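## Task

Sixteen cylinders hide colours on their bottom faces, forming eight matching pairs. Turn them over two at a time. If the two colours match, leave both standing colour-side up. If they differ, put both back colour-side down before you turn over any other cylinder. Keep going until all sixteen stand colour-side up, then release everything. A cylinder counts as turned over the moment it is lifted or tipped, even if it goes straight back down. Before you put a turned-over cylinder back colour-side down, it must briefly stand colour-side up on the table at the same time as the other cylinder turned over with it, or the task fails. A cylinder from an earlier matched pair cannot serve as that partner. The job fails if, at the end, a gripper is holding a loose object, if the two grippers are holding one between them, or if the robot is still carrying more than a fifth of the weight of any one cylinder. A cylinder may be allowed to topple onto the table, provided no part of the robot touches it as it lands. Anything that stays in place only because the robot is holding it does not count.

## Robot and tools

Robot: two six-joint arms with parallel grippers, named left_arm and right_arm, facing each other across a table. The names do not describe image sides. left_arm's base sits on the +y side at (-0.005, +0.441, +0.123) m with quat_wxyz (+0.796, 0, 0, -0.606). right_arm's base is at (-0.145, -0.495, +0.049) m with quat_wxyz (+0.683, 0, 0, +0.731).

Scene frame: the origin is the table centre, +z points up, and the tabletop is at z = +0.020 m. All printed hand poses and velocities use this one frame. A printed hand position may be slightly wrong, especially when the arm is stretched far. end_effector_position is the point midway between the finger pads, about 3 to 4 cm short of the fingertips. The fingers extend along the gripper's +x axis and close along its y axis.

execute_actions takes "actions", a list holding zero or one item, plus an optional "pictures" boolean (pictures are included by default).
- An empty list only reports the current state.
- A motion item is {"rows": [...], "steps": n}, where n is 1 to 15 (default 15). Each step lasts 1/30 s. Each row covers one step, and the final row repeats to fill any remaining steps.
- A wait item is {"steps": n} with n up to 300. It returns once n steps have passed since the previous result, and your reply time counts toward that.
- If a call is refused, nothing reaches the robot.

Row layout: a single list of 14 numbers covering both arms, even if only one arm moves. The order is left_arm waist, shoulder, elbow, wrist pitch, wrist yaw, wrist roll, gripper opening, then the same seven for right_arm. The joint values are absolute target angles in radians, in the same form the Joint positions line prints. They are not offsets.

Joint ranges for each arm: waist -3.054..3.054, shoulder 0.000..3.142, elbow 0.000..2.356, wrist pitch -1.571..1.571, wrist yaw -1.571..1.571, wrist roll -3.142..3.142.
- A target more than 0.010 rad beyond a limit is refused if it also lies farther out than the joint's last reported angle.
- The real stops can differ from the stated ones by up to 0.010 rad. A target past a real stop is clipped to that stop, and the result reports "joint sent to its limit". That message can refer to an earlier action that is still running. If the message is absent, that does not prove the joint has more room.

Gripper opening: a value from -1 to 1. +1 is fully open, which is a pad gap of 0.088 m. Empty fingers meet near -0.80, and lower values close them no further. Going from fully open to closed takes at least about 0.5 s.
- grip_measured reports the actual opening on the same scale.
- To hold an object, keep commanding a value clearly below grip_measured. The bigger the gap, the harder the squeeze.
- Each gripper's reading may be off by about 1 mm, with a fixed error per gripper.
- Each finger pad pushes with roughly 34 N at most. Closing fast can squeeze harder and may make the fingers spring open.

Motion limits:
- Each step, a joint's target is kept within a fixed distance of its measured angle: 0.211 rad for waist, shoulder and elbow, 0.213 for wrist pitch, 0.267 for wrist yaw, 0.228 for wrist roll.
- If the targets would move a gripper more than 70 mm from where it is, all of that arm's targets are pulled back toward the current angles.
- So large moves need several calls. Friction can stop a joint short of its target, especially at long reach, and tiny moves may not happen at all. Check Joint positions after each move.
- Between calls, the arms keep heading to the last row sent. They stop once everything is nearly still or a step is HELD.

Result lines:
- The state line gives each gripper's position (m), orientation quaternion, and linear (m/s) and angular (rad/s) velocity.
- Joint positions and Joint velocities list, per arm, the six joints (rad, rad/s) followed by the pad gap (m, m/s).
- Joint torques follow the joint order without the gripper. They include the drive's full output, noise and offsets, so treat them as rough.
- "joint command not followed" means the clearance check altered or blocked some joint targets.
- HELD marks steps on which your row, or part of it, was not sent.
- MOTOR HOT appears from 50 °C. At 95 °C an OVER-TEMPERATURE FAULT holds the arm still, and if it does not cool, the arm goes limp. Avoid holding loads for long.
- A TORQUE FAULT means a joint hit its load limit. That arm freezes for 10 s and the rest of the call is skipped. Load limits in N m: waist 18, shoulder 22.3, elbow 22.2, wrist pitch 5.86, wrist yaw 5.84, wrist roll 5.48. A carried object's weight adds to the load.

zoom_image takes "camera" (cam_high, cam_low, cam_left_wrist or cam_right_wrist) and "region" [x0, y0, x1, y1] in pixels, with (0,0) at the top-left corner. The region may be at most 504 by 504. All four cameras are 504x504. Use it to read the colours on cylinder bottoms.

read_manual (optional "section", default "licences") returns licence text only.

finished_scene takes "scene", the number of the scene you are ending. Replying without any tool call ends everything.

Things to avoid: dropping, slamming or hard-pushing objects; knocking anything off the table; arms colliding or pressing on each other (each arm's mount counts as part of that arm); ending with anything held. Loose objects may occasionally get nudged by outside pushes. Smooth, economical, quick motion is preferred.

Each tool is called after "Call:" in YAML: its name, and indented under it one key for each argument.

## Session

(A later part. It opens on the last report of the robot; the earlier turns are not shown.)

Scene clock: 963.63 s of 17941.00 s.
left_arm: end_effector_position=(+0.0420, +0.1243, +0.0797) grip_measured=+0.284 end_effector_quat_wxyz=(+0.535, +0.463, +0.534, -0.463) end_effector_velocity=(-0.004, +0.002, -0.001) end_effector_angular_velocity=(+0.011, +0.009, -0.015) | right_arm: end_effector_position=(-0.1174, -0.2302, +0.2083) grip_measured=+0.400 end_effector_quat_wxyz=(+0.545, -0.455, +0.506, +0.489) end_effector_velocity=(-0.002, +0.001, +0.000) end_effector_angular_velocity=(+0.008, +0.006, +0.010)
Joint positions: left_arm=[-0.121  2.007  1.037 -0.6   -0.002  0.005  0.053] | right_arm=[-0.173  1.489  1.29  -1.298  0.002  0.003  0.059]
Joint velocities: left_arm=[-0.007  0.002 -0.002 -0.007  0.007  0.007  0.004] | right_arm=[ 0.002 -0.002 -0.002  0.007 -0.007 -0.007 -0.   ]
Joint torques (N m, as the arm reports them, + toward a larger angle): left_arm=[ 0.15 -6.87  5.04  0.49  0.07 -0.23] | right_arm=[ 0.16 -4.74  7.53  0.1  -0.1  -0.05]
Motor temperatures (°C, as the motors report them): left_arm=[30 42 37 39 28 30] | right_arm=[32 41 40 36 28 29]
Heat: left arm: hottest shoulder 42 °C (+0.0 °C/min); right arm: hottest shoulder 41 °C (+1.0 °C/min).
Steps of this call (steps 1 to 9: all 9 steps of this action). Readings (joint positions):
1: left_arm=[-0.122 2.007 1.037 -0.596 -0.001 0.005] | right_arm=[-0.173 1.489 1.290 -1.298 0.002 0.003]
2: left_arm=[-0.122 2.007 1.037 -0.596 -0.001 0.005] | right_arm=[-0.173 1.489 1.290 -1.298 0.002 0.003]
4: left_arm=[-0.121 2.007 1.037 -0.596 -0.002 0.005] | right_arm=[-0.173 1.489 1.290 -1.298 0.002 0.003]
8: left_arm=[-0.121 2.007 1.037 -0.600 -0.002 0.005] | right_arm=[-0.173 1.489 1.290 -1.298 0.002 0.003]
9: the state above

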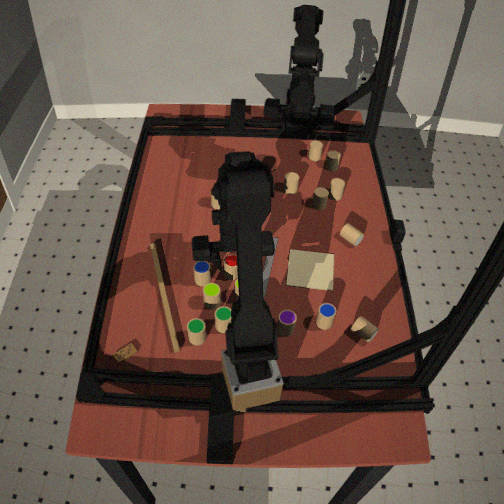

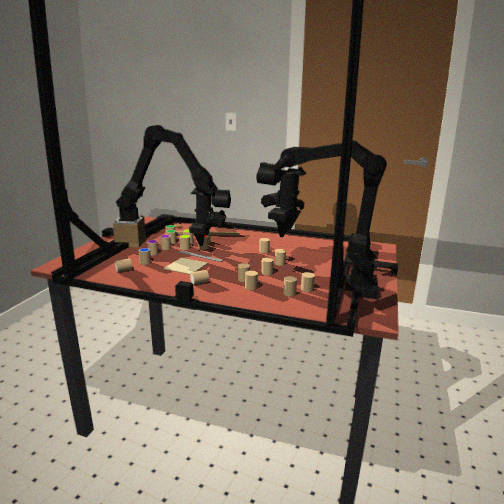

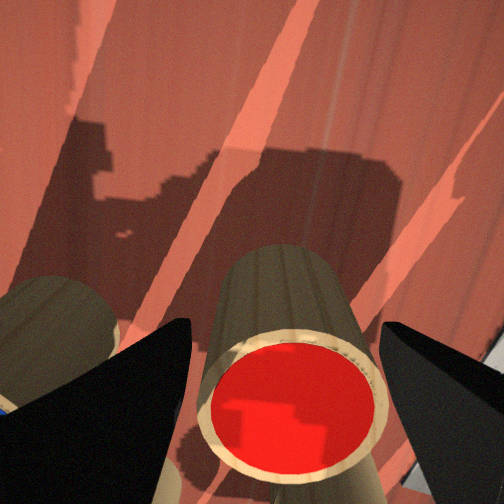

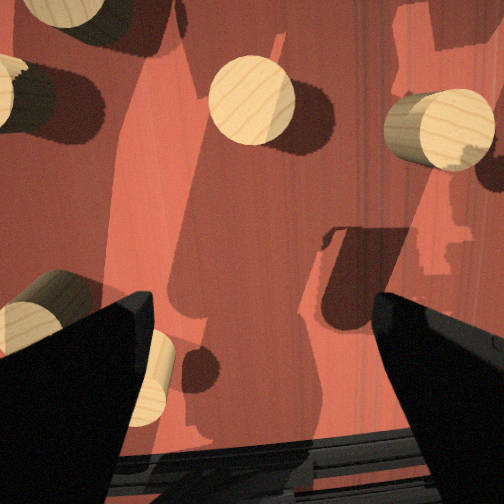

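Call:
execute_actions:
  actions:
    - {"rows":[[-0.12,1.93,1.1,-0.74,0,0,0.3,-0.17,1.7,1.42,-1.25,0,0,0.45],[-0.12,1.93,1.1,-0.74,0,0,0.3,-0.17,1.7,1.42,-1.25,0,0,0.45],[-0.12,1.84,1.18,-0.91,0,0,0.3,-0.17,1.7,1.42,-1.25,0,0,0.45],[-0.12,1.84,1.18,-0.91,0,0,0.3,-0.17,1.815,1.375,-1.13,0,0,0.45],[-0.12,1.7,1.15,-0.95,0,0,0.3,-0.17,1.815,1.375,-1.13,0,0,0.45],[-0.12,1.7,1.15,-0.95,0,0,0.3,-0.17,1.815,1.375,-1.13,0,0,0.45],[-0.12,1.7,1.15,-0.95,0,0,0.3,-0.17,1.815,1.375,-1.13,0,0,0.45],[-0.12,1.4,0.9,-0.9,0,0,0.3,-0.17,1.815,1.375,-1.13,0,0,0.45],[-0.12,1.4,0.9,-0.9,0,0,0.3,-0.17,1.815,1.375,-1.13,0,0,0.45],[-0.12,1.4,0.9,-0.9,0,0,0.3,-0.17,1.815,1.375,-1.13,0,0,0.45],[-0.43,1.1,0.5,0.96,0,1.571,0.7,-0.17,1.815,1.375,-1.13,0,0,0.45]],"steps":12}
  pictures: false

Call:
execute_actions:
  actions:
    - {"rows":[[-0.43,1.1,0.5,0.96,0,1.571,0.7,-0.17,1.83,1.345,-1.086,0,0,0.45],[-0.43,1.1,0.5,0.96,0,1.571,0.7,-0.17,1.83,1.345,-1.086,0,0,0.45],[-0.43,1.1,0.5,0.96,0,1.571,0.7,-0.17,1.845,1.314,-1.04,0,0,0.45],[-0.43,1.1,0.5,0.96,0,1.571,0.7,-0.17,1.845,1.314,-1.04,0,0,0.45],[-0.43,1.1,0.5,0.96,0,1.571,0.7,-0.17,1.86,1.284,-0.995,0,0,0.45],[-0.43,1.1,0.5,0.96,0,1.571,0.7,-0.17,1.86,1.284,-0.995,0,0,0.45],[-0.43,1.1,0.5,0.96,0,1.571,0.7,-0.17,1.875,1.253,-0.95,0,0,0.45],[-0.43,1.1,0.5,0.96,0,1.571,0.7,-0.17,1.875,1.253,-0.95,0,0,0.45],[-0.43,1.1,0.5,0.96,0,1.571,0.7,-0.17,1.89,1.222,-0.904,0,0,0.45]],"steps":13}
  pictures: false

Call:
execute_actions:
  actions:
    - {"rows":[[-0.43,1.1,0.4,0.96,0,1.571,0.7,-0.17,1.89,1.222,-0.904,0,0,-0.4]],"steps":10}
  pictures: false

Call:
execute_actions:
  actions:
    - {"rows":[[-0.43,1.2,0.3,0.96,0,1.571,0.7,-0.17,1.85,1.3,-1.02,0,0,-0.4],[-0.43,1.2,0.3,0.96,0,1.571,0.7,-0.17,1.85,1.3,-1.02,0,0,-0.4],[-0.43,1.2,0.3,0.96,0,1.571,0.7,-0.17,1.815,1.375,-1.13,0,0,-0.4],[-0.43,1.2,0.3,0.96,0,1.571,0.7,-0.17,1.815,1.375,-1.13,0,0,-0.4],[-0.43,1.2,0.3,0.96,0,1.571,0.7,-0.17,1.65,1.35,-1.2,0,0,-0.4],[-0.43,1.2,0.3,0.96,0,1.571,0.7,-0.17,1.65,1.35,-1.2,0,0,-0.4],[-0.43,1.2,0.3,0.96,0,1.571,0.7,-0.17,1.65,1.35,-1.2,0,0,-0.4],[-0.43,1.2,0.3,0.96,0,1.571,0.7,-0.216,1.15,1.0,0.3,0,0,-0.4]],"steps":15}
  pictures: false

Call:
execute_actions:
  actions:
    - {"rows":[[-0.43,1.3,0.34,0.96,0,1.571,0.7,-0.216,1.2,0.9,0.64,0,0,-0.4],[-0.43,1.3,0.34,0.96,0,1.571,0.7,-0.216,1.2,0.9,0.64,0,0,-0.4],[-0.43,1.3,0.34,0.96,0,1.571,0.7,-0.216,1.2,0.9,0.64,0,0,-0.4],[-0.43,1.3,0.34,0.96,0,1.571,0.7,-0.216,1.2,0.9,0.64,0,0,-0.4],[-0.43,1.3,0.34,0.96,0,1.571,0.7,-0.216,1.2,0.9,0.64,0,0,-0.4],[-0.43,1.3,0.34,0.96,0,1.571,0.7,-0.216,1.27,0.7,0.64,0,0,-0.4]],"steps":15}
  pictures: false

Call:
execute_actions:
  actions:
    - {"rows":[[-0.43,1.42,0.41,1.0,0,1.571,0.7,-0.216,1.39,0.75,0.633,0,0,-0.4]],"steps":11}
  pictures: false

Call:
execute_actions:
  actions:
    - {"rows":[[-0.43,1.51,0.48,1.03,0,1.571,0.7,-0.216,1.39,0.75,0.633,0,0,-0.4],[-0.43,1.51,0.48,1.03,0,1.571,0.7,-0.216,1.39,0.75,0.633,0,0,-0.4],[-0.43,1.57,0.54,1.03,0,1.571,0.7,-0.216,1.39,0.75,0.633,0,0,-0.4],[-0.43,1.57,0.54,1.03,0,1.571,0.7,-0.216,1.39,0.75,0.633,0,0,-0.4],[-0.43,1.63,0.605,1.025,0,1.571,0.7,-0.216,1.39,0.75,0.633,0,0,-0.4],[-0.43,1.63,0.605,1.025,0,1.571,0.7,-0.216,1.39,0.75,0.633,0,0,-0.4],[-0.43,1.695,0.674,1.021,0,1.571,0.7,-0.216,1.39,0.75,0.633,0,0,-0.4],[-0.43,1.695,0.674,1.021,0,1.571,0.7,-0.216,1.39,0.75,0.633,0,0,-0.4],[-0.43,1.76,0.748,1.015,0,1.571,0.7,-0.216,1.39,0.75,0.633,0,0,-0.4]],"steps":14}
  pictures: false

Call:
execute_actions:
  actions:
    - {"rows":[[-0.43,1.76,0.748,1.015,0,1.571,-0.4,-0.216,1.39,0.75,0.633,0,0,-0.4]],"steps":10}
  pictures: false

Call:
execute_actions:
  actions:
    - {"rows":[[-0.43,1.76,0.748,1.015,0,1.571,-0.4,-0.216,1.39,0.75,0.633,0,0,0.7],[-0.43,1.76,0.748,1.015,0,1.571,-0.4,-0.216,1.39,0.75,0.633,0,0,0.7],[-0.43,1.76,0.748,1.015,0,1.571,-0.4,-0.216,1.39,0.75,0.633,0,0,0.7],[-0.43,1.76,0.748,1.015,0,1.571,-0.4,-0.216,1.39,0.75,0.633,0,0,0.7],[-0.43,1.76,0.748,1.015,0,1.571,-0.4,-0.216,1.39,0.75,0.633,0,0,0.7],[-0.43,1.76,0.748,1.015,0,1.571,-0.4,-0.216,1.39,0.75,0.633,0,0,0.7],[-0.43,1.6,0.57,1.03,0,1.571,-0.4,-0.216,1.39,0.75,0.633,0,0,0.7],[-0.43,1.6,0.57,1.03,0,1.571,-0.4,-0.216,1.39,0.75,0.633,0,0,0.7],[-0.43,1.51,0.48,1.03,0,1.571,-0.4,-0.216,1.27,0.63,0.64,0,0,0.7],[-0.43,1.42,0.41,1.0,0,1.571,-0.4,-0.216,1.27,0.63,0.64,0,0,0.7]],"steps":13}
  pictures: false

Call:
execute_actions:
  actions:
    - {"rows":[[0.06,1.3,0.7,-0.87,0,0,-0.4,0.2,1.15,0.9,-1.27,0,0,0.35]],"steps":15}
  pictures: false

Call:
execute_actions:
  actions:
    - {"rows":[[0.06,1.5,1.0,-1.02,0,0,-0.4,0.2,1.3,1.1,-1.27,0,0,0.35],[0.06,1.5,1.0,-1.02,0,0,-0.4,0.2,1.3,1.1,-1.27,0,0,0.35],[0.06,1.5,1.0,-1.02,0,0,-0.4,0.2,1.3,1.1,-1.27,0,0,0.35],[0.06,1.7,1.25,-1.02,0,0,-0.4,0.2,1.3,1.1,-1.27,0,0,0.35],[0.06,1.7,1.25,-1.02,0,0,-0.4,0.2,1.3,1.1,-1.27,0,0,0.35],[0.06,1.7,1.25,-1.02,0,0,-0.4,0.2,1.6,1.4,-1.27,0,0,0.35],[0.06,1.9,1.5,-1.02,0,0,-0.4,0.2,1.6,1.4,-1.27,0,0,0.35],[0.06,1.9,1.5,-1.02,0,0,-0.4,0.2,1.6,1.4,-1.27,0,0,0.35],[0.06,1.9,1.5,-1.02,0,0,-0.4,0.2,1.6,1.4,-1.27,0,0,0.35],[0.06,1.9,1.5,-1.02,0,0,-0.4,0.2,1.6,1.4,-1.27,0,0,0.35],[0.06,2.05,1.56,-1.05,0,0,-0.4,0.2,1.8,1.55,-1.27,0,0,0.35]],"steps":15}
  pictures: false

Call:
execute_actions:
  actions:
    - {"rows":[[0.06,2.086,1.532,-1.017,0,0,-0.4,0.2,1.924,1.517,-1.164,0,0,0.35]],"steps":6}
  pictures: false

Call:
execute_actions:
  actions:
    - {"rows":[[0.06,2.103,1.51,-0.978,0,0,-0.4,0.2,1.924,1.517,-1.164,0,0,0.35],[0.06,2.122,1.488,-0.937,0,0,-0.4,0.2,1.924,1.517,-1.164,0,0,0.35],[0.06,2.142,1.466,-0.895,0,0,-0.4,0.2,1.924,1.517,-1.164,0,0,0.35],[0.06,2.162,1.446,-0.855,0,0,-0.4,0.2,1.924,1.517,-1.164,0,0,0.35],[0.06,2.18,1.429,-0.82,0,0,-0.4,0.2,1.924,1.517,-1.164,0,0,0.35],[0.06,2.194,1.416,-0.793,0,0,-0.4,0.2,1.924,1.517,-1.164,0,0,0.35],[0.06,2.204,1.407,-0.774,0,0,-0.4,0.2,1.924,1.517,-1.164,0,0,0.35],[0.06,2.211,1.401,-0.761,0,0,-0.4,0.2,1.924,1.517,-1.164,0,0,0.35],[0.06,2.216,1.398,-0.753,0,0,-0.4,0.2,1.924,1.517,-1.164,0,0,0.35],[0.06,2.221,1.395,-0.745,0,0,-0.4,0.2,1.924,1.517,-1.164,0,0,0.35],[0.06,2.226,1.392,-0.737,0,0,-0.4,0.2,1.924,1.517,-1.164,0,0,0.35]],"steps":15}
  pictures: false

Call:
execute_actions:
  actions:
    - {"rows":[[0.06,2.219,1.396,-0.748,0,0,0.3,0.2,1.924,1.517,-1.164,0,0,0.35]],"steps":9}

Scene clock: 1012.43 s of 17941.00 s.
left_arm: end_effector_position=(+0.0164, +0.1692, +0.1948) grip_measured=+0.442 end_effector_quat_wxyz=(+0.547, +0.465, +0.422, -0.554) end_effector_velocity=(-0.551, -0.020, +0.021) end_effector_angular_velocity=(-2.082, -0.454, -3.972) | right_arm: end_effector_position=(-0.1109, -0.1688, +0.1372) grip_measured=+0.449 end_effector_quat_wxyz=(+0.522, -0.477, +0.530, +0.468) end_effector_velocity=(+0.003, +0.030, +0.004) end_effector_angular_velocity=(+0.129, -0.006, +0.005)
Joint positions: left_arm=[-0.198  1.443  0.877 -0.788 -0.016  0.123  0.061] | right_arm=[-0.173  1.82   1.368 -1.135  0.002  0.003  0.061]
Joint velocities: left_arm=[-1.946 -1.81  -1.888  2.22   0.139  2.044  0.206] | right_arm=[-0.002  0.002  0.022  0.11  -0.007 -0.007  0.   ]
Joint torques (N m, as the arm reports them, + toward a larger angle): left_arm=[-1.52 -5.62  6.08  0.62  0.45  0.21] | right_arm=[ 0.17 -8.93  6.68  0.15 -0.09 -0.08]
Motor temperatures (°C, as the motors report them): left_arm=[30 47 37 34 28 30] | right_arm=[32 39 41 35 28 29]
Heat: left arm: hottest shoulder 47 °C (+5.0 °C/min); right arm: hottest elbow 41 °C (+0.0 °C/min).
Steps of this call (steps 1 to 15: the robot went on to your last target; steps 16 to 90: nothing new was sent; then 45.40 s passed at rest; steps 91 to 102: all 12 steps of this action). Readings (joint positions):
91: left_arm=[-0.121 1.999 1.048 -0.631 -0.002 0.005] | right_arm=[-0.173 1.518 1.310 -1.310 0.002 0.003]
92: left_arm=[-0.121 1.990 1.059 -0.678 -0.002 0.005] | right_arm=[-0.173 1.557 1.346 -1.291 0.002 0.003]
94: left_arm=[-0.121 1.937 1.105 -0.799 -0.002 0.005] | right_arm=[-0.173 1.653 1.392 -1.225 0.002 0.003]
98: left_arm=[-0.121 1.716 1.108 -0.879 -0.002 0.005] | right_arm=[-0.173 1.797 1.379 -1.150 0.002 0.003]
102: the state above

Scene clock: 1012.87 s of 17941.00 s.
left_arm: end_effector_position=(-0.0571, +0.1195, +0.2610) grip_measured=+0.699 end_effector_quat_wxyz=(+0.442, +0.485, -0.210, -0.725) end_effector_velocity=(-0.035, -0.215, +0.380) end_effector_angular_velocity=(-2.267, -1.437, -1.056) | right_arm: end_effector_position=(-0.1105, -0.1647, +0.0851) grip_measured=+0.450 end_effector_quat_wxyz=(+0.527, -0.473, +0.525, +0.472) end_effector_velocity=(-0.003, -0.028, -0.065) end_effector_angular_velocity=(-0.123, +0.020, +0.005)
Joint positions: left_arm=[-0.427  1.11   0.507  0.061  0.004  1.032  0.073] | right_arm=[-0.173  1.882  1.231 -0.92   0.002  0.003  0.061]
Joint velocities: left_arm=[-0.012 -0.051 -0.002  1.956 -0.022  2.059  0.001] | right_arm=[-0.002  0.095 -0.154  0.125 -0.007 -0.007  0.   ]
Joint torques (N m, as the arm reports them, + toward a larger angle): left_arm=[-0.21 -3.87  6.68  1.98 -0.09  0.09] | right_arm=[ 0.17 -8.28  6.04  0.41 -0.09 -0.06]
Motor temperatures (°C, as the motors report them): left_arm=[30 47 37 34 28 30] | right_arm=[32 39 40 35 28 29]
Heat: left arm: hottest shoulder 47 °C (+5.0 °C/min); right arm: hottest elbow 40 °C (-1.0 °C/min).
Steps of this call (steps 1 to 13: all 13 steps of this action). Readings (joint positions):
1: left_arm=[-0.266 1.383 0.816 -0.717 -0.009 0.193] | right_arm=[-0.173 1.820 1.368 -1.126 0.002 0.003]
2: left_arm=[-0.330 1.321 0.755 -0.651 -0.000 0.263] | right_arm=[-0.173 1.820 1.367 -1.110 0.002 0.003]
4: left_arm=[-0.405 1.198 0.633 -0.523 0.006 0.405] | right_arm=[-0.173 1.822 1.349 -1.073 0.002 0.003]
8: left_arm=[-0.424 1.123 0.518 -0.270 0.004 0.685] | right_arm=[-0.173 1.844 1.291 -0.989 0.002 0.003]
13: the state above

Scene clock: 1013.20 s of 17941.00 s.
left_arm: end_effector_position=(-0.0603, +0.0999, +0.3551) grip_measured=+0.700 end_effector_quat_wxyz=(+0.470, +0.445, -0.536, -0.542) end_effector_velocity=(-0.000, +0.010, +0.420) end_effector_angular_velocity=(-1.949, +0.021, -0.003) | right_arm: end_effector_position=(-0.1104, -0.1635, +0.0832) grip_measured=-0.001 end_effector_quat_wxyz=(+0.528, -0.471, +0.524, +0.474) end_effector_velocity=(-0.000, -0.003, -0.003) end_effector_angular_velocity=(-0.018, -0.006, +0.010)
Joint positions: left_arm=[-0.427  1.103  0.403  0.722  0.004  1.541  0.073] | right_arm=[-0.173  1.884  1.226 -0.906  0.002  0.002  0.039]
Joint velocities: left_arm=[-0.002 -0.002 -0.002  1.927  0.007  0.286  0.   ] | right_arm=[ 0.002  0.007 -0.002 -0.007  0.007 -0.007  0.   ]
Joint torques (N m, as the arm reports them, + toward a larger angle): left_arm=[-0.23 -3.37  7.08  2.01 -0.11  0.11] | right_arm=[ 0.18 -7.8   5.32  0.21 -0.09 -0.04]
Motor temperatures (°C, as the motors report them): left_arm=[30 47 37 35 28 30] | right_arm=[32 39 40 35 28 29]
Heat: left arm: hottest shoulder 47 °C (+5.0 °C/min); right arm: hottest elbow 40 °C (-1.0 °C/min).
Steps of this call (steps 1 to 10: all 10 steps of this action). Readings (joint positions):
1: left_arm=[-0.427 1.107 0.491 0.140 0.004 1.102] | right_arm=[-0.173 1.884 1.228 -0.915 0.002 0.003]
2: left_arm=[-0.427 1.101 0.471 0.208 0.004 1.172] | right_arm=[-0.173 1.884 1.226 -0.912 0.002 0.003]
4: left_arm=[-0.427 1.099 0.431 0.328 0.004 1.312] | right_arm=[-0.173 1.884 1.226 -0.907 0.002 0.003]
8: left_arm=[-0.427 1.103 0.403 0.588 0.004 1.511] | right_arm=[-0.173 1.884 1.226 -0.906 0.002 0.002]
10: the state above

Scene clock: 1013.70 s of 17941.00 s.
left_arm: end_effector_position=(-0.0599, +0.1034, +0.3319) grip_measured=+0.700 end_effector_quat_wxyz=(+0.475, +0.440, -0.551, -0.526) end_effector_velocity=(+0.000, +0.000, -0.005) end_effector_angular_velocity=(+0.021, -0.010, +0.005) | right_arm: end_effector_position=(-0.0980, -0.1715, +0.2298) grip_measured=-0.001 end_effector_quat_wxyz=(+0.682, -0.283, +0.330, +0.588) end_effector_velocity=(+0.031, +0.196, +0.627) end_effector_angular_velocity=(+3.175, -0.478, -0.001)
Joint positions: left_arm=[-0.428  1.199  0.301  0.959  0.004  1.566  0.073] | right_arm=[-0.214  1.261  1.008 -0.648 -0.001  0.002  0.039]
Joint velocities: left_arm=[-0.002 -0.002 -0.002 -0.022 -0.007  0.007 -0.   ] | right_arm=[-0.002 -1.409 -0.198  2.     0.007 -0.007  0.004]
Joint torques (N m, as the arm reports them, + toward a larger angle): left_arm=[-0.22 -3.17  6.61  2.07 -0.11  0.1 ] | right_arm=[-0.09 -6.43  8.2   1.66 -0.01 -0.03]
Motor temperatures (°C, as the motors report them): left_arm=[30 46 37 35 28 30] | right_arm=[32 39 40 35 28 29]
Heat: left arm: hottest shoulder 46 °C (+4.0 °C/min); right arm: hottest elbow 40 °C (-1.0 °C/min).
Steps of this call (steps 1 to 15: all 15 steps of this action). Readings (joint positions):
1: left_arm=[-0.428 1.117 0.389 0.803 0.004 1.549] | right_arm=[-0.173 1.883 1.238 -0.931 0.002 0.002]
2: left_arm=[-0.428 1.132 0.374 0.864 0.004 1.554] | right_arm=[-0.173 1.883 1.252 -0.966 0.002 0.002]
4: left_arm=[-0.428 1.166 0.338 0.904 0.004 1.561] | right_arm=[-0.173 1.870 1.299 -1.054 0.002 0.002]
8: left_arm=[-0.428 1.199 0.302 0.944 0.004 1.565] | right_arm=[-0.176 1.688 1.292 -1.102 -0.001 0.002]
15: the state above

Scene clock: 1014.20 s of 17941.00 s.
left_arm: end_effector_position=(-0.0621, +0.0897, +0.3129) grip_measured=+0.700 end_effector_quat_wxyz=(+0.458, +0.458, -0.537, -0.541) end_effector_velocity=(-0.002, +0.001, -0.003) end_effector_angular_velocity=(+0.013, +0.005, -0.010) | right_arm: end_effector_position=(-0.0882, -0.1066, +0.2632) grip_measured=+0.001 end_effector_quat_wxyz=(+0.751, -0.082, +0.097, +0.648) end_effector_velocity=(+0.017, +0.119, +0.494) end_effector_angular_velocity=(+2.188, -0.343, +0.010)
Joint positions: left_arm=[-0.428  1.294  0.332  0.958  0.004  1.566  0.073] | right_arm=[-0.215  1.283  0.689  0.34  -0.001  0.002  0.039]
Joint velocities: left_arm=[-0.002  0.002 -0.002 -0.007  0.007 -0.007 -0.   ] | right_arm=[-0.002 -0.051  0.076  2.088 -0.007 -0.022 -0.   ]
Joint torques (N m, as the arm reports them, + toward a larger angle): left_arm=[-0.21 -3.07  7.64  2.16 -0.1   0.09] | right_arm=[-0.23 -6.39  8.34  1.42 -0.01 -0.03]
Motor temperatures (°C, as the motors report them): left_arm=[30 46 37 35 28 30] | right_arm=[32 39 40 35 28 29]
Heat: left arm: hottest shoulder 46 °C (+4.0 °C/min); right arm: hottest elbow 40 °C (-1.0 °C/min).
Steps of this call (steps 1 to 15: all 15 steps of this action). Readings (joint positions):
1: left_arm=[-0.428 1.215 0.306 0.963 0.004 1.566] | right_arm=[-0.214 1.226 0.993 -0.569 -0.001 0.002]
2: left_arm=[-0.428 1.238 0.316 0.965 0.004 1.566] | right_arm=[-0.214 1.200 0.982 -0.495 -0.001 0.002]
4: left_arm=[-0.428 1.276 0.328 0.958 0.004 1.566] | right_arm=[-0.214 1.186 0.954 -0.368 -0.001 0.002]
8: left_arm=[-0.428 1.294 0.329 0.957 0.004 1.566] | right_arm=[-0.214 1.218 0.813 -0.097 -0.001 0.002]
15: the state above

Scene clock: 1014.57 s of 17941.00 s.
left_arm: end_effector_position=(-0.0656, +0.0679, +0.3083) grip_measured=+0.700 end_effector_quat_wxyz=(+0.455, +0.461, -0.534, -0.544) end_effector_velocity=(-0.000, -0.002, +0.004) end_effector_angular_velocity=(-0.004, +0.023, +0.005) | right_arm: end_effector_position=(-0.0841, -0.0786, +0.3117) grip_measured=-0.001 end_effector_quat_wxyz=(+0.757, -0.003, +0.005, +0.654) end_effector_velocity=(-0.000, -0.000, +0.007) end_effector_angular_velocity=(+0.042, +0.001, +0.005)
Joint positions: left_arm=[-0.428  1.413  0.401  0.997  0.004  1.566  0.073] | right_arm=[-0.215  1.381  0.744  0.625 -0.001  0.002  0.039]
Joint velocities: left_arm=[-0.002 -0.002  0.012 -0.007 -0.007 -0.022 -0.   ] | right_arm=[-0.002  0.002 -0.007  0.051 -0.007  0.007  0.   ]
Joint torques (N m, as the arm reports them, + toward a larger angle): left_arm=[-0.2  -3.63  7.48  2.16 -0.11  0.09] | right_arm=[-0.08 -5.13  7.98  1.69  0.01 -0.04]
Motor temperatures (°C, as the motors report them): left_arm=[30 46 37 35 28 30] | right_arm=[32 39 40 35 28 29]
Heat: left arm: hottest shoulder 46 °C (+4.1 °C/min); right arm: hottest elbow 40 °C (-1.0 °C/min).
Steps of this call (steps 1 to 11: all 11 steps of this action). Readings (joint positions):
1: left_arm=[-0.428 1.315 0.342 0.970 0.004 1.566] | right_arm=[-0.215 1.295 0.699 0.407 -0.001 0.002]
2: left_arm=[-0.428 1.347 0.362 0.982 0.004 1.566] | right_arm=[-0.215 1.316 0.717 0.477 -0.001 0.002]
4: left_arm=[-0.428 1.392 0.391 0.988 0.004 1.566] | right_arm=[-0.215 1.352 0.742 0.564 -0.001 0.002]
8: left_arm=[-0.428 1.412 0.399 0.996 0.004 1.566] | right_arm=[-0.215 1.377 0.744 0.614 -0.001 0.002]
11: the state above

Scene clock: 1015.03 s of 17941.00 s.
left_arm: end_effector_position=(-0.0794, -0.0180, +0.3103) grip_measured=+0.700 end_effector_quat_wxyz=(+0.459, +0.456, -0.538, -0.540) end_effector_velocity=(-0.005, -0.028, -0.013) end_effector_angular_velocity=(+0.023, +0.004, +0.005) | right_arm: end_effector_position=(-0.0841, -0.0786, +0.3126) grip_measured=-0.001 end_effector_quat_wxyz=(+0.757, -0.002, +0.004, +0.654) end_effector_velocity=(-0.002, -0.001, -0.003) end_effector_angular_velocity=(-0.020, -0.019, +0.010)
Joint positions: left_arm=[-0.428  1.747  0.731  1.016  0.004  1.566  0.073] | right_arm=[-0.215  1.382  0.744  0.63  -0.001  0.002  0.039]
Joint velocities: left_arm=[-0.002  0.12   0.105 -0.007 -0.007 -0.007 -0.   ] | right_arm=[ 0.002 -0.007 -0.002 -0.022 -0.007 -0.022 -0.   ]
Joint torques (N m, as the arm reports them, + toward a larger angle): left_arm=[-0.23 -6.01  7.47  2.   -0.11  0.08] | right_arm=[-0.17 -4.97  8.02  1.65  0.   -0.05]
Motor temperatures (°C, as the motors report them): left_arm=[30 46 37 35 28 30] | right_arm=[32 39 41 35 28 29]
Heat: left arm: hottest shoulder 46 °C (+4.0 °C/min); right arm: hottest elbow 41 °C (+0.0 °C/min).
Steps of this call (steps 1 to 14: all 14 steps of this action). Readings (joint positions):
1: left_arm=[-0.428 1.430 0.413 1.006 0.004 1.566] | right_arm=[-0.215 1.381 0.744 0.627 -0.001 0.002]
2: left_arm=[-0.428 1.454 0.433 1.015 0.004 1.566] | right_arm=[-0.215 1.381 0.744 0.628 -0.001 0.002]
4: left_arm=[-0.428 1.513 0.487 1.021 0.004 1.566] | right_arm=[-0.215 1.382 0.744 0.629 -0.001 0.002]
8: left_arm=[-0.428 1.634 0.610 1.023 0.004 1.566] | right_arm=[-0.215 1.382 0.744 0.630 -0.001 0.002]
14: the state above

Scene clock: 1015.37 s of 17941.00 s.
left_arm: end_effector_position=(-0.0797, -0.0199, +0.3104) grip_measured=+0.027 end_effector_quat_wxyz=(+0.459, +0.456, -0.538, -0.540) end_effector_velocity=(+0.002, +0.001, -0.002) end_effector_angular_velocity=(+0.018, +0.005, +0.020) | right_arm: end_effector_position=(-0.0841, -0.0786, +0.3132) grip_measured=-0.001 end_effector_quat_wxyz=(+0.757, -0.001, +0.003, +0.654) end_effector_velocity=(-0.000, +0.000, -0.004) end_effector_angular_velocity=(-0.015, -0.020, +0.005)
Joint positions: left_arm=[-0.428  1.753  0.739  1.015  0.004  1.567  0.04 ] | right_arm=[-0.215  1.382  0.744  0.632 -0.001  0.002  0.039]
Joint velocities: left_arm=[-0.002 -0.007 -0.002 -0.022 -0.022 -0.007 -0.   ] | right_arm=[-0.002  0.002 -0.002 -0.007 -0.007 -0.022  0.   ]
Joint torques (N m, as the arm reports them, + toward a larger angle): left_arm=[-0.21 -5.75  7.47  2.05 -0.1   0.08] | right_arm=[-0.17 -5.13  8.05  1.49  0.   -0.04]
Motor temperatures (°C, as the motors report them): left_arm=[30 46 37 35 28 30] | right_arm=[32 39 41 35 28 29]
Heat: left arm: hottest shoulder 46 °C (+4.0 °C/min); right arm: hottest elbow 41 °C (+0.0 °C/min).
Steps of this call (steps 1 to 10: all 10 steps of this action). Readings (joint positions):
1: left_arm=[-0.428 1.749 0.734 1.016 0.004 1.566] | right_arm=[-0.215 1.382 0.744 0.630 -0.001 0.002]
2: left_arm=[-0.428 1.750 0.736 1.016 0.004 1.566] | right_arm=[-0.215 1.382 0.744 0.630 -0.001 0.002]
4: left_arm=[-0.428 1.752 0.738 1.016 0.004 1.566] | right_arm=[-0.215 1.382 0.744 0.630 -0.001 0.002]
8: left_arm=[-0.428 1.753 0.739 1.015 0.004 1.567] | right_arm=[-0.215 1.382 0.744 0.632 -0.001 0.002]
10: the state above

Scene clock: 1015.80 s of 17941.00 s.
left_arm: end_effector_position=(-0.0675, +0.0561, +0.3095) grip_measured=+0.026 end_effector_quat_wxyz=(+0.456, +0.460, -0.535, -0.543) end_effector_velocity=(+0.022, +0.140, +0.045) end_effector_angular_velocity=(-0.139, +0.044, +0.005) | right_arm: end_effector_position=(-0.0876, -0.1018, +0.3068) grip_measured=+0.695 end_effector_quat_wxyz=(+0.757, -0.001, +0.002, +0.654) end_effector_velocity=(-0.007, -0.050, -0.006) end_effector_angular_velocity=(+0.014, -0.024, +0.005)
Joint positions: left_arm=[-0.428  1.464  0.445  1.008  0.004  1.567  0.04 ] | right_arm=[-0.215  1.291  0.65   0.637 -0.001  0.002  0.073]
Joint velocities: left_arm=[-0.002 -0.662 -0.481 -0.037 -0.007 -0.022 -0.   ] | right_arm=[-0.002 -0.208 -0.183 -0.007 -0.007 -0.022  0.001]
Joint torques (N m, as the arm reports them, + toward a larger angle): left_arm=[-0.19 -3.97  6.54  1.82 -0.08  0.07] | right_arm=[-0.14 -5.99  6.72  1.6   0.   -0.04]
Motor temperatures (°C, as the motors report them): left_arm=[30 46 37 35 28 30] | right_arm=[32 39 41 35 28 29]
Heat: left arm: hottest shoulder 46 °C (+4.0 °C/min); right arm: hottest elbow 41 °C (+0.0 °C/min).
Steps of this call (steps 1 to 13: all 13 steps of this action). Readings (joint positions):
1: left_arm=[-0.428 1.753 0.739 1.015 0.004 1.567] | right_arm=[-0.215 1.382 0.744 0.632 -0.001 0.002]
2: left_arm=[-0.428 1.753 0.739 1.015 0.004 1.567] | right_arm=[-0.215 1.382 0.744 0.632 -0.001 0.002]
4: left_arm=[-0.428 1.753 0.739 1.015 0.004 1.567] | right_arm=[-0.215 1.382 0.744 0.632 -0.001 0.002]
8: left_arm=[-0.428 1.698 0.671 1.017 0.004 1.567] | right_arm=[-0.215 1.382 0.744 0.632 -0.001 0.002]
13: the state above

Scene clock: 1016.30 s of 17941.00 s.
left_arm: end_effector_position=(+0.1183, +0.0781, +0.2982) grip_measured=+0.027 end_effector_quat_wxyz=(+0.704, +0.389, -0.026, -0.593) end_effector_velocity=(-0.057, +0.174, -0.385) end_effector_angular_velocity=(+1.242, +2.414, +0.897) | right_arm: end_effector_position=(-0.2402, -0.1469, +0.2968) grip_measured=+0.351 end_effector_quat_wxyz=(+0.592, -0.175, +0.136, +0.775) end_effector_velocity=(+0.047, -0.181, -0.390) end_effector_angular_velocity=(-1.912, -0.535, +0.019)
Joint positions: left_arm=[ 0.058  1.303  0.696  0.167 -0.004  0.693  0.04 ] | right_arm=[ 0.196  1.149  0.9   -0.198 -0.003  0.002  0.056]
Joint velocities: left_arm=[ 0.002 -0.007  0.002 -1.971 -0.007 -2.088 -0.   ] | right_arm=[ 0.002  0.002  0.002 -1.985 -0.007 -0.022 -0.001]
Joint torques (N m, as the arm reports them, + toward a larger angle): left_arm=[ 0.02 -4.84  7.97  2.08  0.18 -0.26] | right_arm=[ 0.28 -4.66  7.73  1.4   0.05 -0.04]
Motor temperatures (°C, as the motors report them): left_arm=[30 46 37 35 28 30] | right_arm=[32 39 41 35 28 29]
Heat: left arm: hottest shoulder 46 °C (+4.0 °C/min); right arm: hottest elbow 41 °C (+0.0 °C/min).
Steps of this call (steps 1 to 15: all 15 steps of this action). Readings (joint positions):
1: left_arm=[-0.415 1.440 0.456 0.967 0.013 1.538] | right_arm=[-0.201 1.278 0.664 0.598 0.010 0.002]
2: left_arm=[-0.383 1.423 0.483 0.915 0.014 1.498] | right_arm=[-0.169 1.267 0.687 0.552 0.011 0.002]
4: left_arm=[-0.304 1.392 0.554 0.838 0.012 1.411] | right_arm=[-0.092 1.241 0.750 0.477 0.007 0.002]
8: left_arm=[-0.098 1.322 0.668 0.634 0.009 1.182] | right_arm=[0.111 1.173 0.868 0.262 -0.001 0.002]
15: the state above

Scene clock: 1016.80 s of 17941.00 s.
left_arm: end_effector_position=(+0.1347, +0.0301, +0.1891) grip_measured=+0.024 end_effector_quat_wxyz=(+0.642, +0.361, +0.494, -0.463) end_effector_velocity=(-0.115, +0.345, -0.213) end_effector_angular_velocity=(+2.077, +0.725, +0.096) | right_arm: end_effector_position=(-0.2397, -0.1501, +0.1992) grip_measured=+0.350 end_effector_quat_wxyz=(+0.465, -0.510, +0.392, +0.609) end_effector_velocity=(+0.073, -0.261, -0.270) end_effector_angular_velocity=(-2.078, -0.576, +0.018)
Joint positions: left_arm=[ 0.058  2.021  1.524 -0.819 -0.004  0.014  0.04 ] | right_arm=[ 0.197  1.753  1.521 -1.165 -0.003  0.002  0.056]
Joint velocities: left_arm=[ 0.002  0.466  0.31  -2.044 -0.007 -0.095 -0.001] | right_arm=[-0.002  0.735  0.125 -1.546  0.007 -0.022 -0.   ]
Joint torques (N m, as the arm reports them, + toward a larger angle): left_arm=[ 0.19 -9.03  8.03  0.65  0.15 -0.22] | right_arm=[ 0.19 -9.07  8.21  0.22  0.05 -0.02]
Motor temperatures (°C, as the motors report them): left_arm=[30 46 37 35 28 30] | right_arm=[32 39 41 35 28 29]
Heat: left arm: hottest shoulder 46 °C (+4.0 °C/min); right arm: hottest elbow 41 °C (+0.0 °C/min).
Steps of this call (steps 1 to 15: all 15 steps of this action). Readings (joint positions):
1: left_arm=[0.058 1.335 0.731 0.082 -0.004 0.623] | right_arm=[0.196 1.169 0.925 -0.280 -0.003 0.002]
2: left_arm=[0.058 1.386 0.789 0.022 -0.004 0.553] | right_arm=[0.196 1.205 0.970 -0.342 -0.003 0.002]
4: left_arm=[0.058 1.493 0.916 -0.109 -0.004 0.414] | right_arm=[0.197 1.267 1.050 -0.455 -0.003 0.002]
8: left_arm=[0.058 1.714 1.180 -0.368 -0.004 0.141] | right_arm=[0.197 1.423 1.233 -0.725 -0.003 0.002]
15: the state above

Scene clock: 1017.00 s of 17941.00 s.
left_arm: end_effector_position=(+0.1216, +0.0687, +0.1608) grip_measured=+0.024 end_effector_quat_wxyz=(+0.579, +0.411, +0.568, -0.416) end_effector_velocity=(-0.020, +0.053, -0.035) end_effector_angular_velocity=(+0.300, +0.110, +0.005) | right_arm: end_effector_position=(-0.2400, -0.1490, +0.1413) grip_measured=+0.350 end_effector_quat_wxyz=(+0.430, -0.560, +0.430, +0.562) end_effector_velocity=(+0.005, -0.029, -0.132) end_effector_angular_velocity=(-0.423, -0.092, +0.005)
Joint positions: left_arm=[ 0.058  2.083  1.528 -0.999 -0.004  0.006  0.04 ] | right_arm=[ 0.197  1.917  1.513 -1.165 -0.002  0.002  0.056]
Joint velocities: left_arm=[-0.002  0.09  -0.002 -0.227  0.007 -0.007 -0.001] | right_arm=[-0.002  0.33  -0.081 -0.022 -0.022 -0.007 -0.   ]
Joint torques (N m, as the arm reports them, + toward a larger angle): left_arm=[ 0.13 -8.75  6.56  0.48  0.13 -0.22] | right_arm=[  0.12 -11.08   7.18   0.06   0.04  -0.06]
Motor temperatures (°C, as the motors report them): left_arm=[30 46 37 35 28 30] | right_arm=[32 39 41 35 28 29]
Heat: left arm: hottest shoulder 46 °C (+4.0 °C/min); right arm: hottest elbow 41 °C (+0.0 °C/min).
Steps of this call (steps 1 to 6: all 6 steps of this action). Readings (joint positions):
1: left_arm=[0.058 2.038 1.529 -0.884 -0.004 0.010] | right_arm=[0.197 1.789 1.520 -1.190 -0.003 0.002]
2: left_arm=[0.058 2.049 1.529 -0.932 -0.004 0.009] | right_arm=[0.197 1.820 1.519 -1.174 -0.003 0.002]
4: left_arm=[0.058 2.070 1.528 -0.980 -0.004 0.007] | right_arm=[0.197 1.881 1.519 -1.162 -0.003 0.002]
6: the state above

Scene clock: 1017.50 s of 17941.00 s.
left_arm: end_effector_position=(+0.1210, +0.0698, +0.0813) grip_measured=+0.020 end_effector_quat_wxyz=(+0.577, +0.412, +0.571, -0.414) end_effector_velocity=(+0.003, -0.000, +0.000) end_effector_angular_velocity=(+0.000, -0.023, -0.010) | right_arm: end_effector_position=(-0.2400, -0.1490, +0.1382) grip_measured=+0.350 end_effector_quat_wxyz=(+0.428, -0.563, +0.432, +0.560) end_effector_velocity=(-0.000, +0.001, +0.000) end_effector_angular_velocity=(+0.005, +0.009, -0.010)
Joint positions: left_arm=[ 0.059  2.217  1.397 -0.743 -0.001  0.005  0.04 ] | right_arm=[ 0.197  1.927  1.513 -1.164 -0.002  0.002  0.056]
Joint velocities: left_arm=[-0.002 -0.002 -0.002  0.007 -0.022  0.007 -0.   ] | right_arm=[-0.002 -0.002 -0.002  0.007 -0.007  0.007 -0.   ]
Joint torques (N m, as the arm reports them, + toward a larger angle): left_arm=[ 0.11 -7.67  4.8   0.55  0.07 -0.21] | right_arm=[ 0.22 -9.47  6.59  0.13  0.04 -0.05]
Motor temperatures (°C, as the motors report them): left_arm=[30 46 37 35 28 30] | right_arm=[32 39 41 35 28 29]
Heat: left arm: hottest shoulder 46 °C (+5.1 °C/min); right arm: hottest elbow 41 °C (+0.0 °C/min).
Steps of this call (steps 1 to 15: all 15 steps of this action). Readings (joint positions):
1: left_arm=[0.058 2.086 1.525 -0.999 -0.004 0.006] | right_arm=[0.197 1.925 1.511 -1.165 -0.002 0.002]
2: left_arm=[0.058 2.089 1.518 -0.983 -0.004 0.006] | right_arm=[0.197 1.927 1.511 -1.165 -0.002 0.002]
4: left_arm=[0.058 2.104 1.496 -0.922 -0.004 0.005] | right_arm=[0.197 1.927 1.512 -1.165 -0.002 0.002]
8: left_arm=[0.058 2.173 1.434 -0.810 -0.004 0.005] | right_arm=[0.197 1.927 1.513 -1.164 -0.002 0.002]
15: the state above

Scene clock: 1017.80 s of 17941.00 s.
left_arm: end_effector_position=(+0.1207, +0.0712, +0.0808) grip_measured=+0.284 end_effector_quat_wxyz=(+0.575, +0.413, +0.573, -0.413) end_effector_velocity=(-0.004, +0.001, +0.000) end_effector_angular_velocity=(+0.005, +0.009, -0.000) | right_arm: end_effector_position=(-0.2400, -0.1490, +0.1382) grip_measured=+0.350 end_effector_quat_wxyz=(+0.428, -0.563, +0.432, +0.560) end_effector_velocity=(-0.003, -0.003, +0.000) end_effector_angular_velocity=(-0.013, +0.019, +0.010)
Joint positions: left_arm=[ 0.059  2.218  1.397 -0.748 -0.001  0.005  0.053] | right_arm=[ 0.197  1.927  1.513 -1.164 -0.002  0.002  0.056]
Joint velocities: left_arm=[-0.007 -0.002 -0.002 -0.007  0.007 -0.007  0.004] | right_arm=[ 0.002 -0.002 -0.002 -0.007 -0.022 -0.007  0.   ]
Joint torques (N m, as the arm reports them, + toward a larger angle): left_arm=[ 0.09 -8.41  5.28  0.49  0.06 -0.21] | right_arm=[ 0.2  -9.46  6.74  0.12  0.07 -0.04]
Motor temperatures (°C, as the motors report them): left_arm=[30 46 37 35 28 30] | right_arm=[32 39 41 35 28 29]
Heat: left arm: hottest shoulder 46 °C (+5.1 °C/min); right arm: hottest elbow 41 °C (+0.0 °C/min).
Steps of this call (steps 1 to 9: all 9 steps of this action). Readings (joint positions):
1: left_arm=[0.059 2.217 1.397 -0.743 -0.001 0.005] | right_arm=[0.197 1.927 1.513 -1.164 -0.002 0.002]
2: left_arm=[0.059 2.217 1.397 -0.744 -0.001 0.005] | right_arm=[0.197 1.927 1.513 -1.164 -0.002 0.002]
4: left_arm=[0.059 2.217 1.397 -0.744 -0.001 0.005] | right_arm=[0.197 1.927 1.513 -1.164 -0.002 0.002]
8: left_arm=[0.059 2.217 1.397 -0.748 -0.001 0.005] | right_arm=[0.197 1.927 1.513 -1.164 -0.002 0.002]
9: the state above

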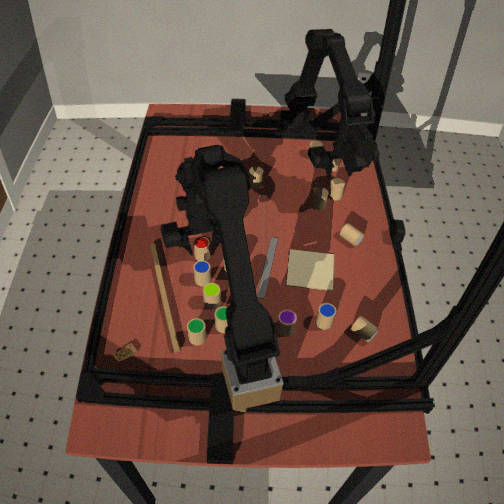

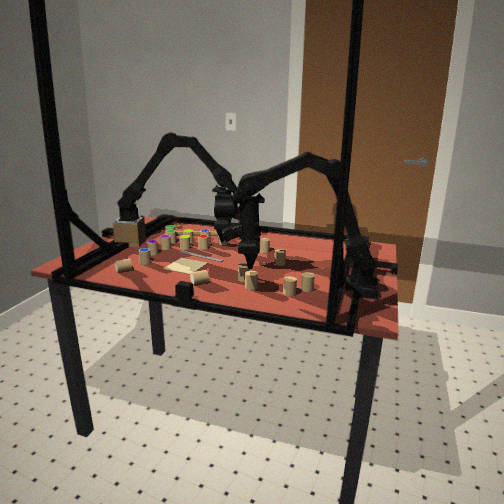

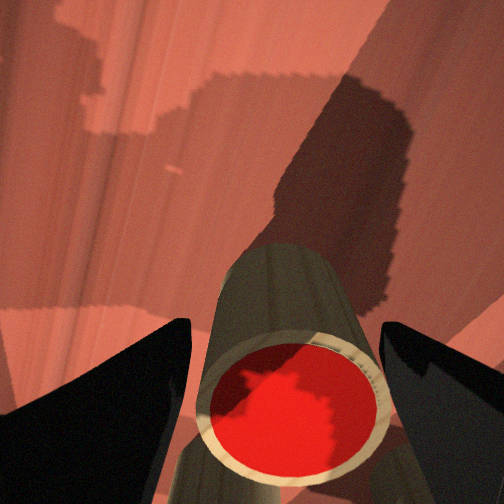

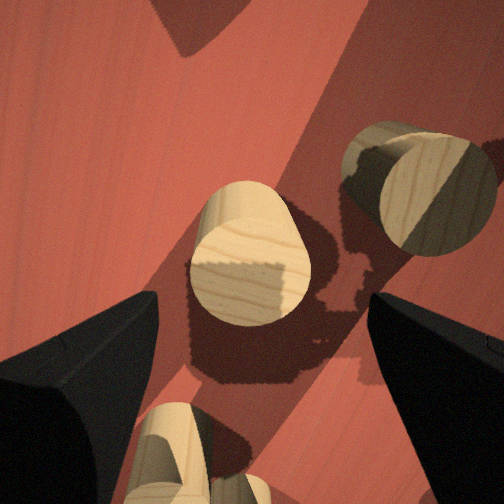

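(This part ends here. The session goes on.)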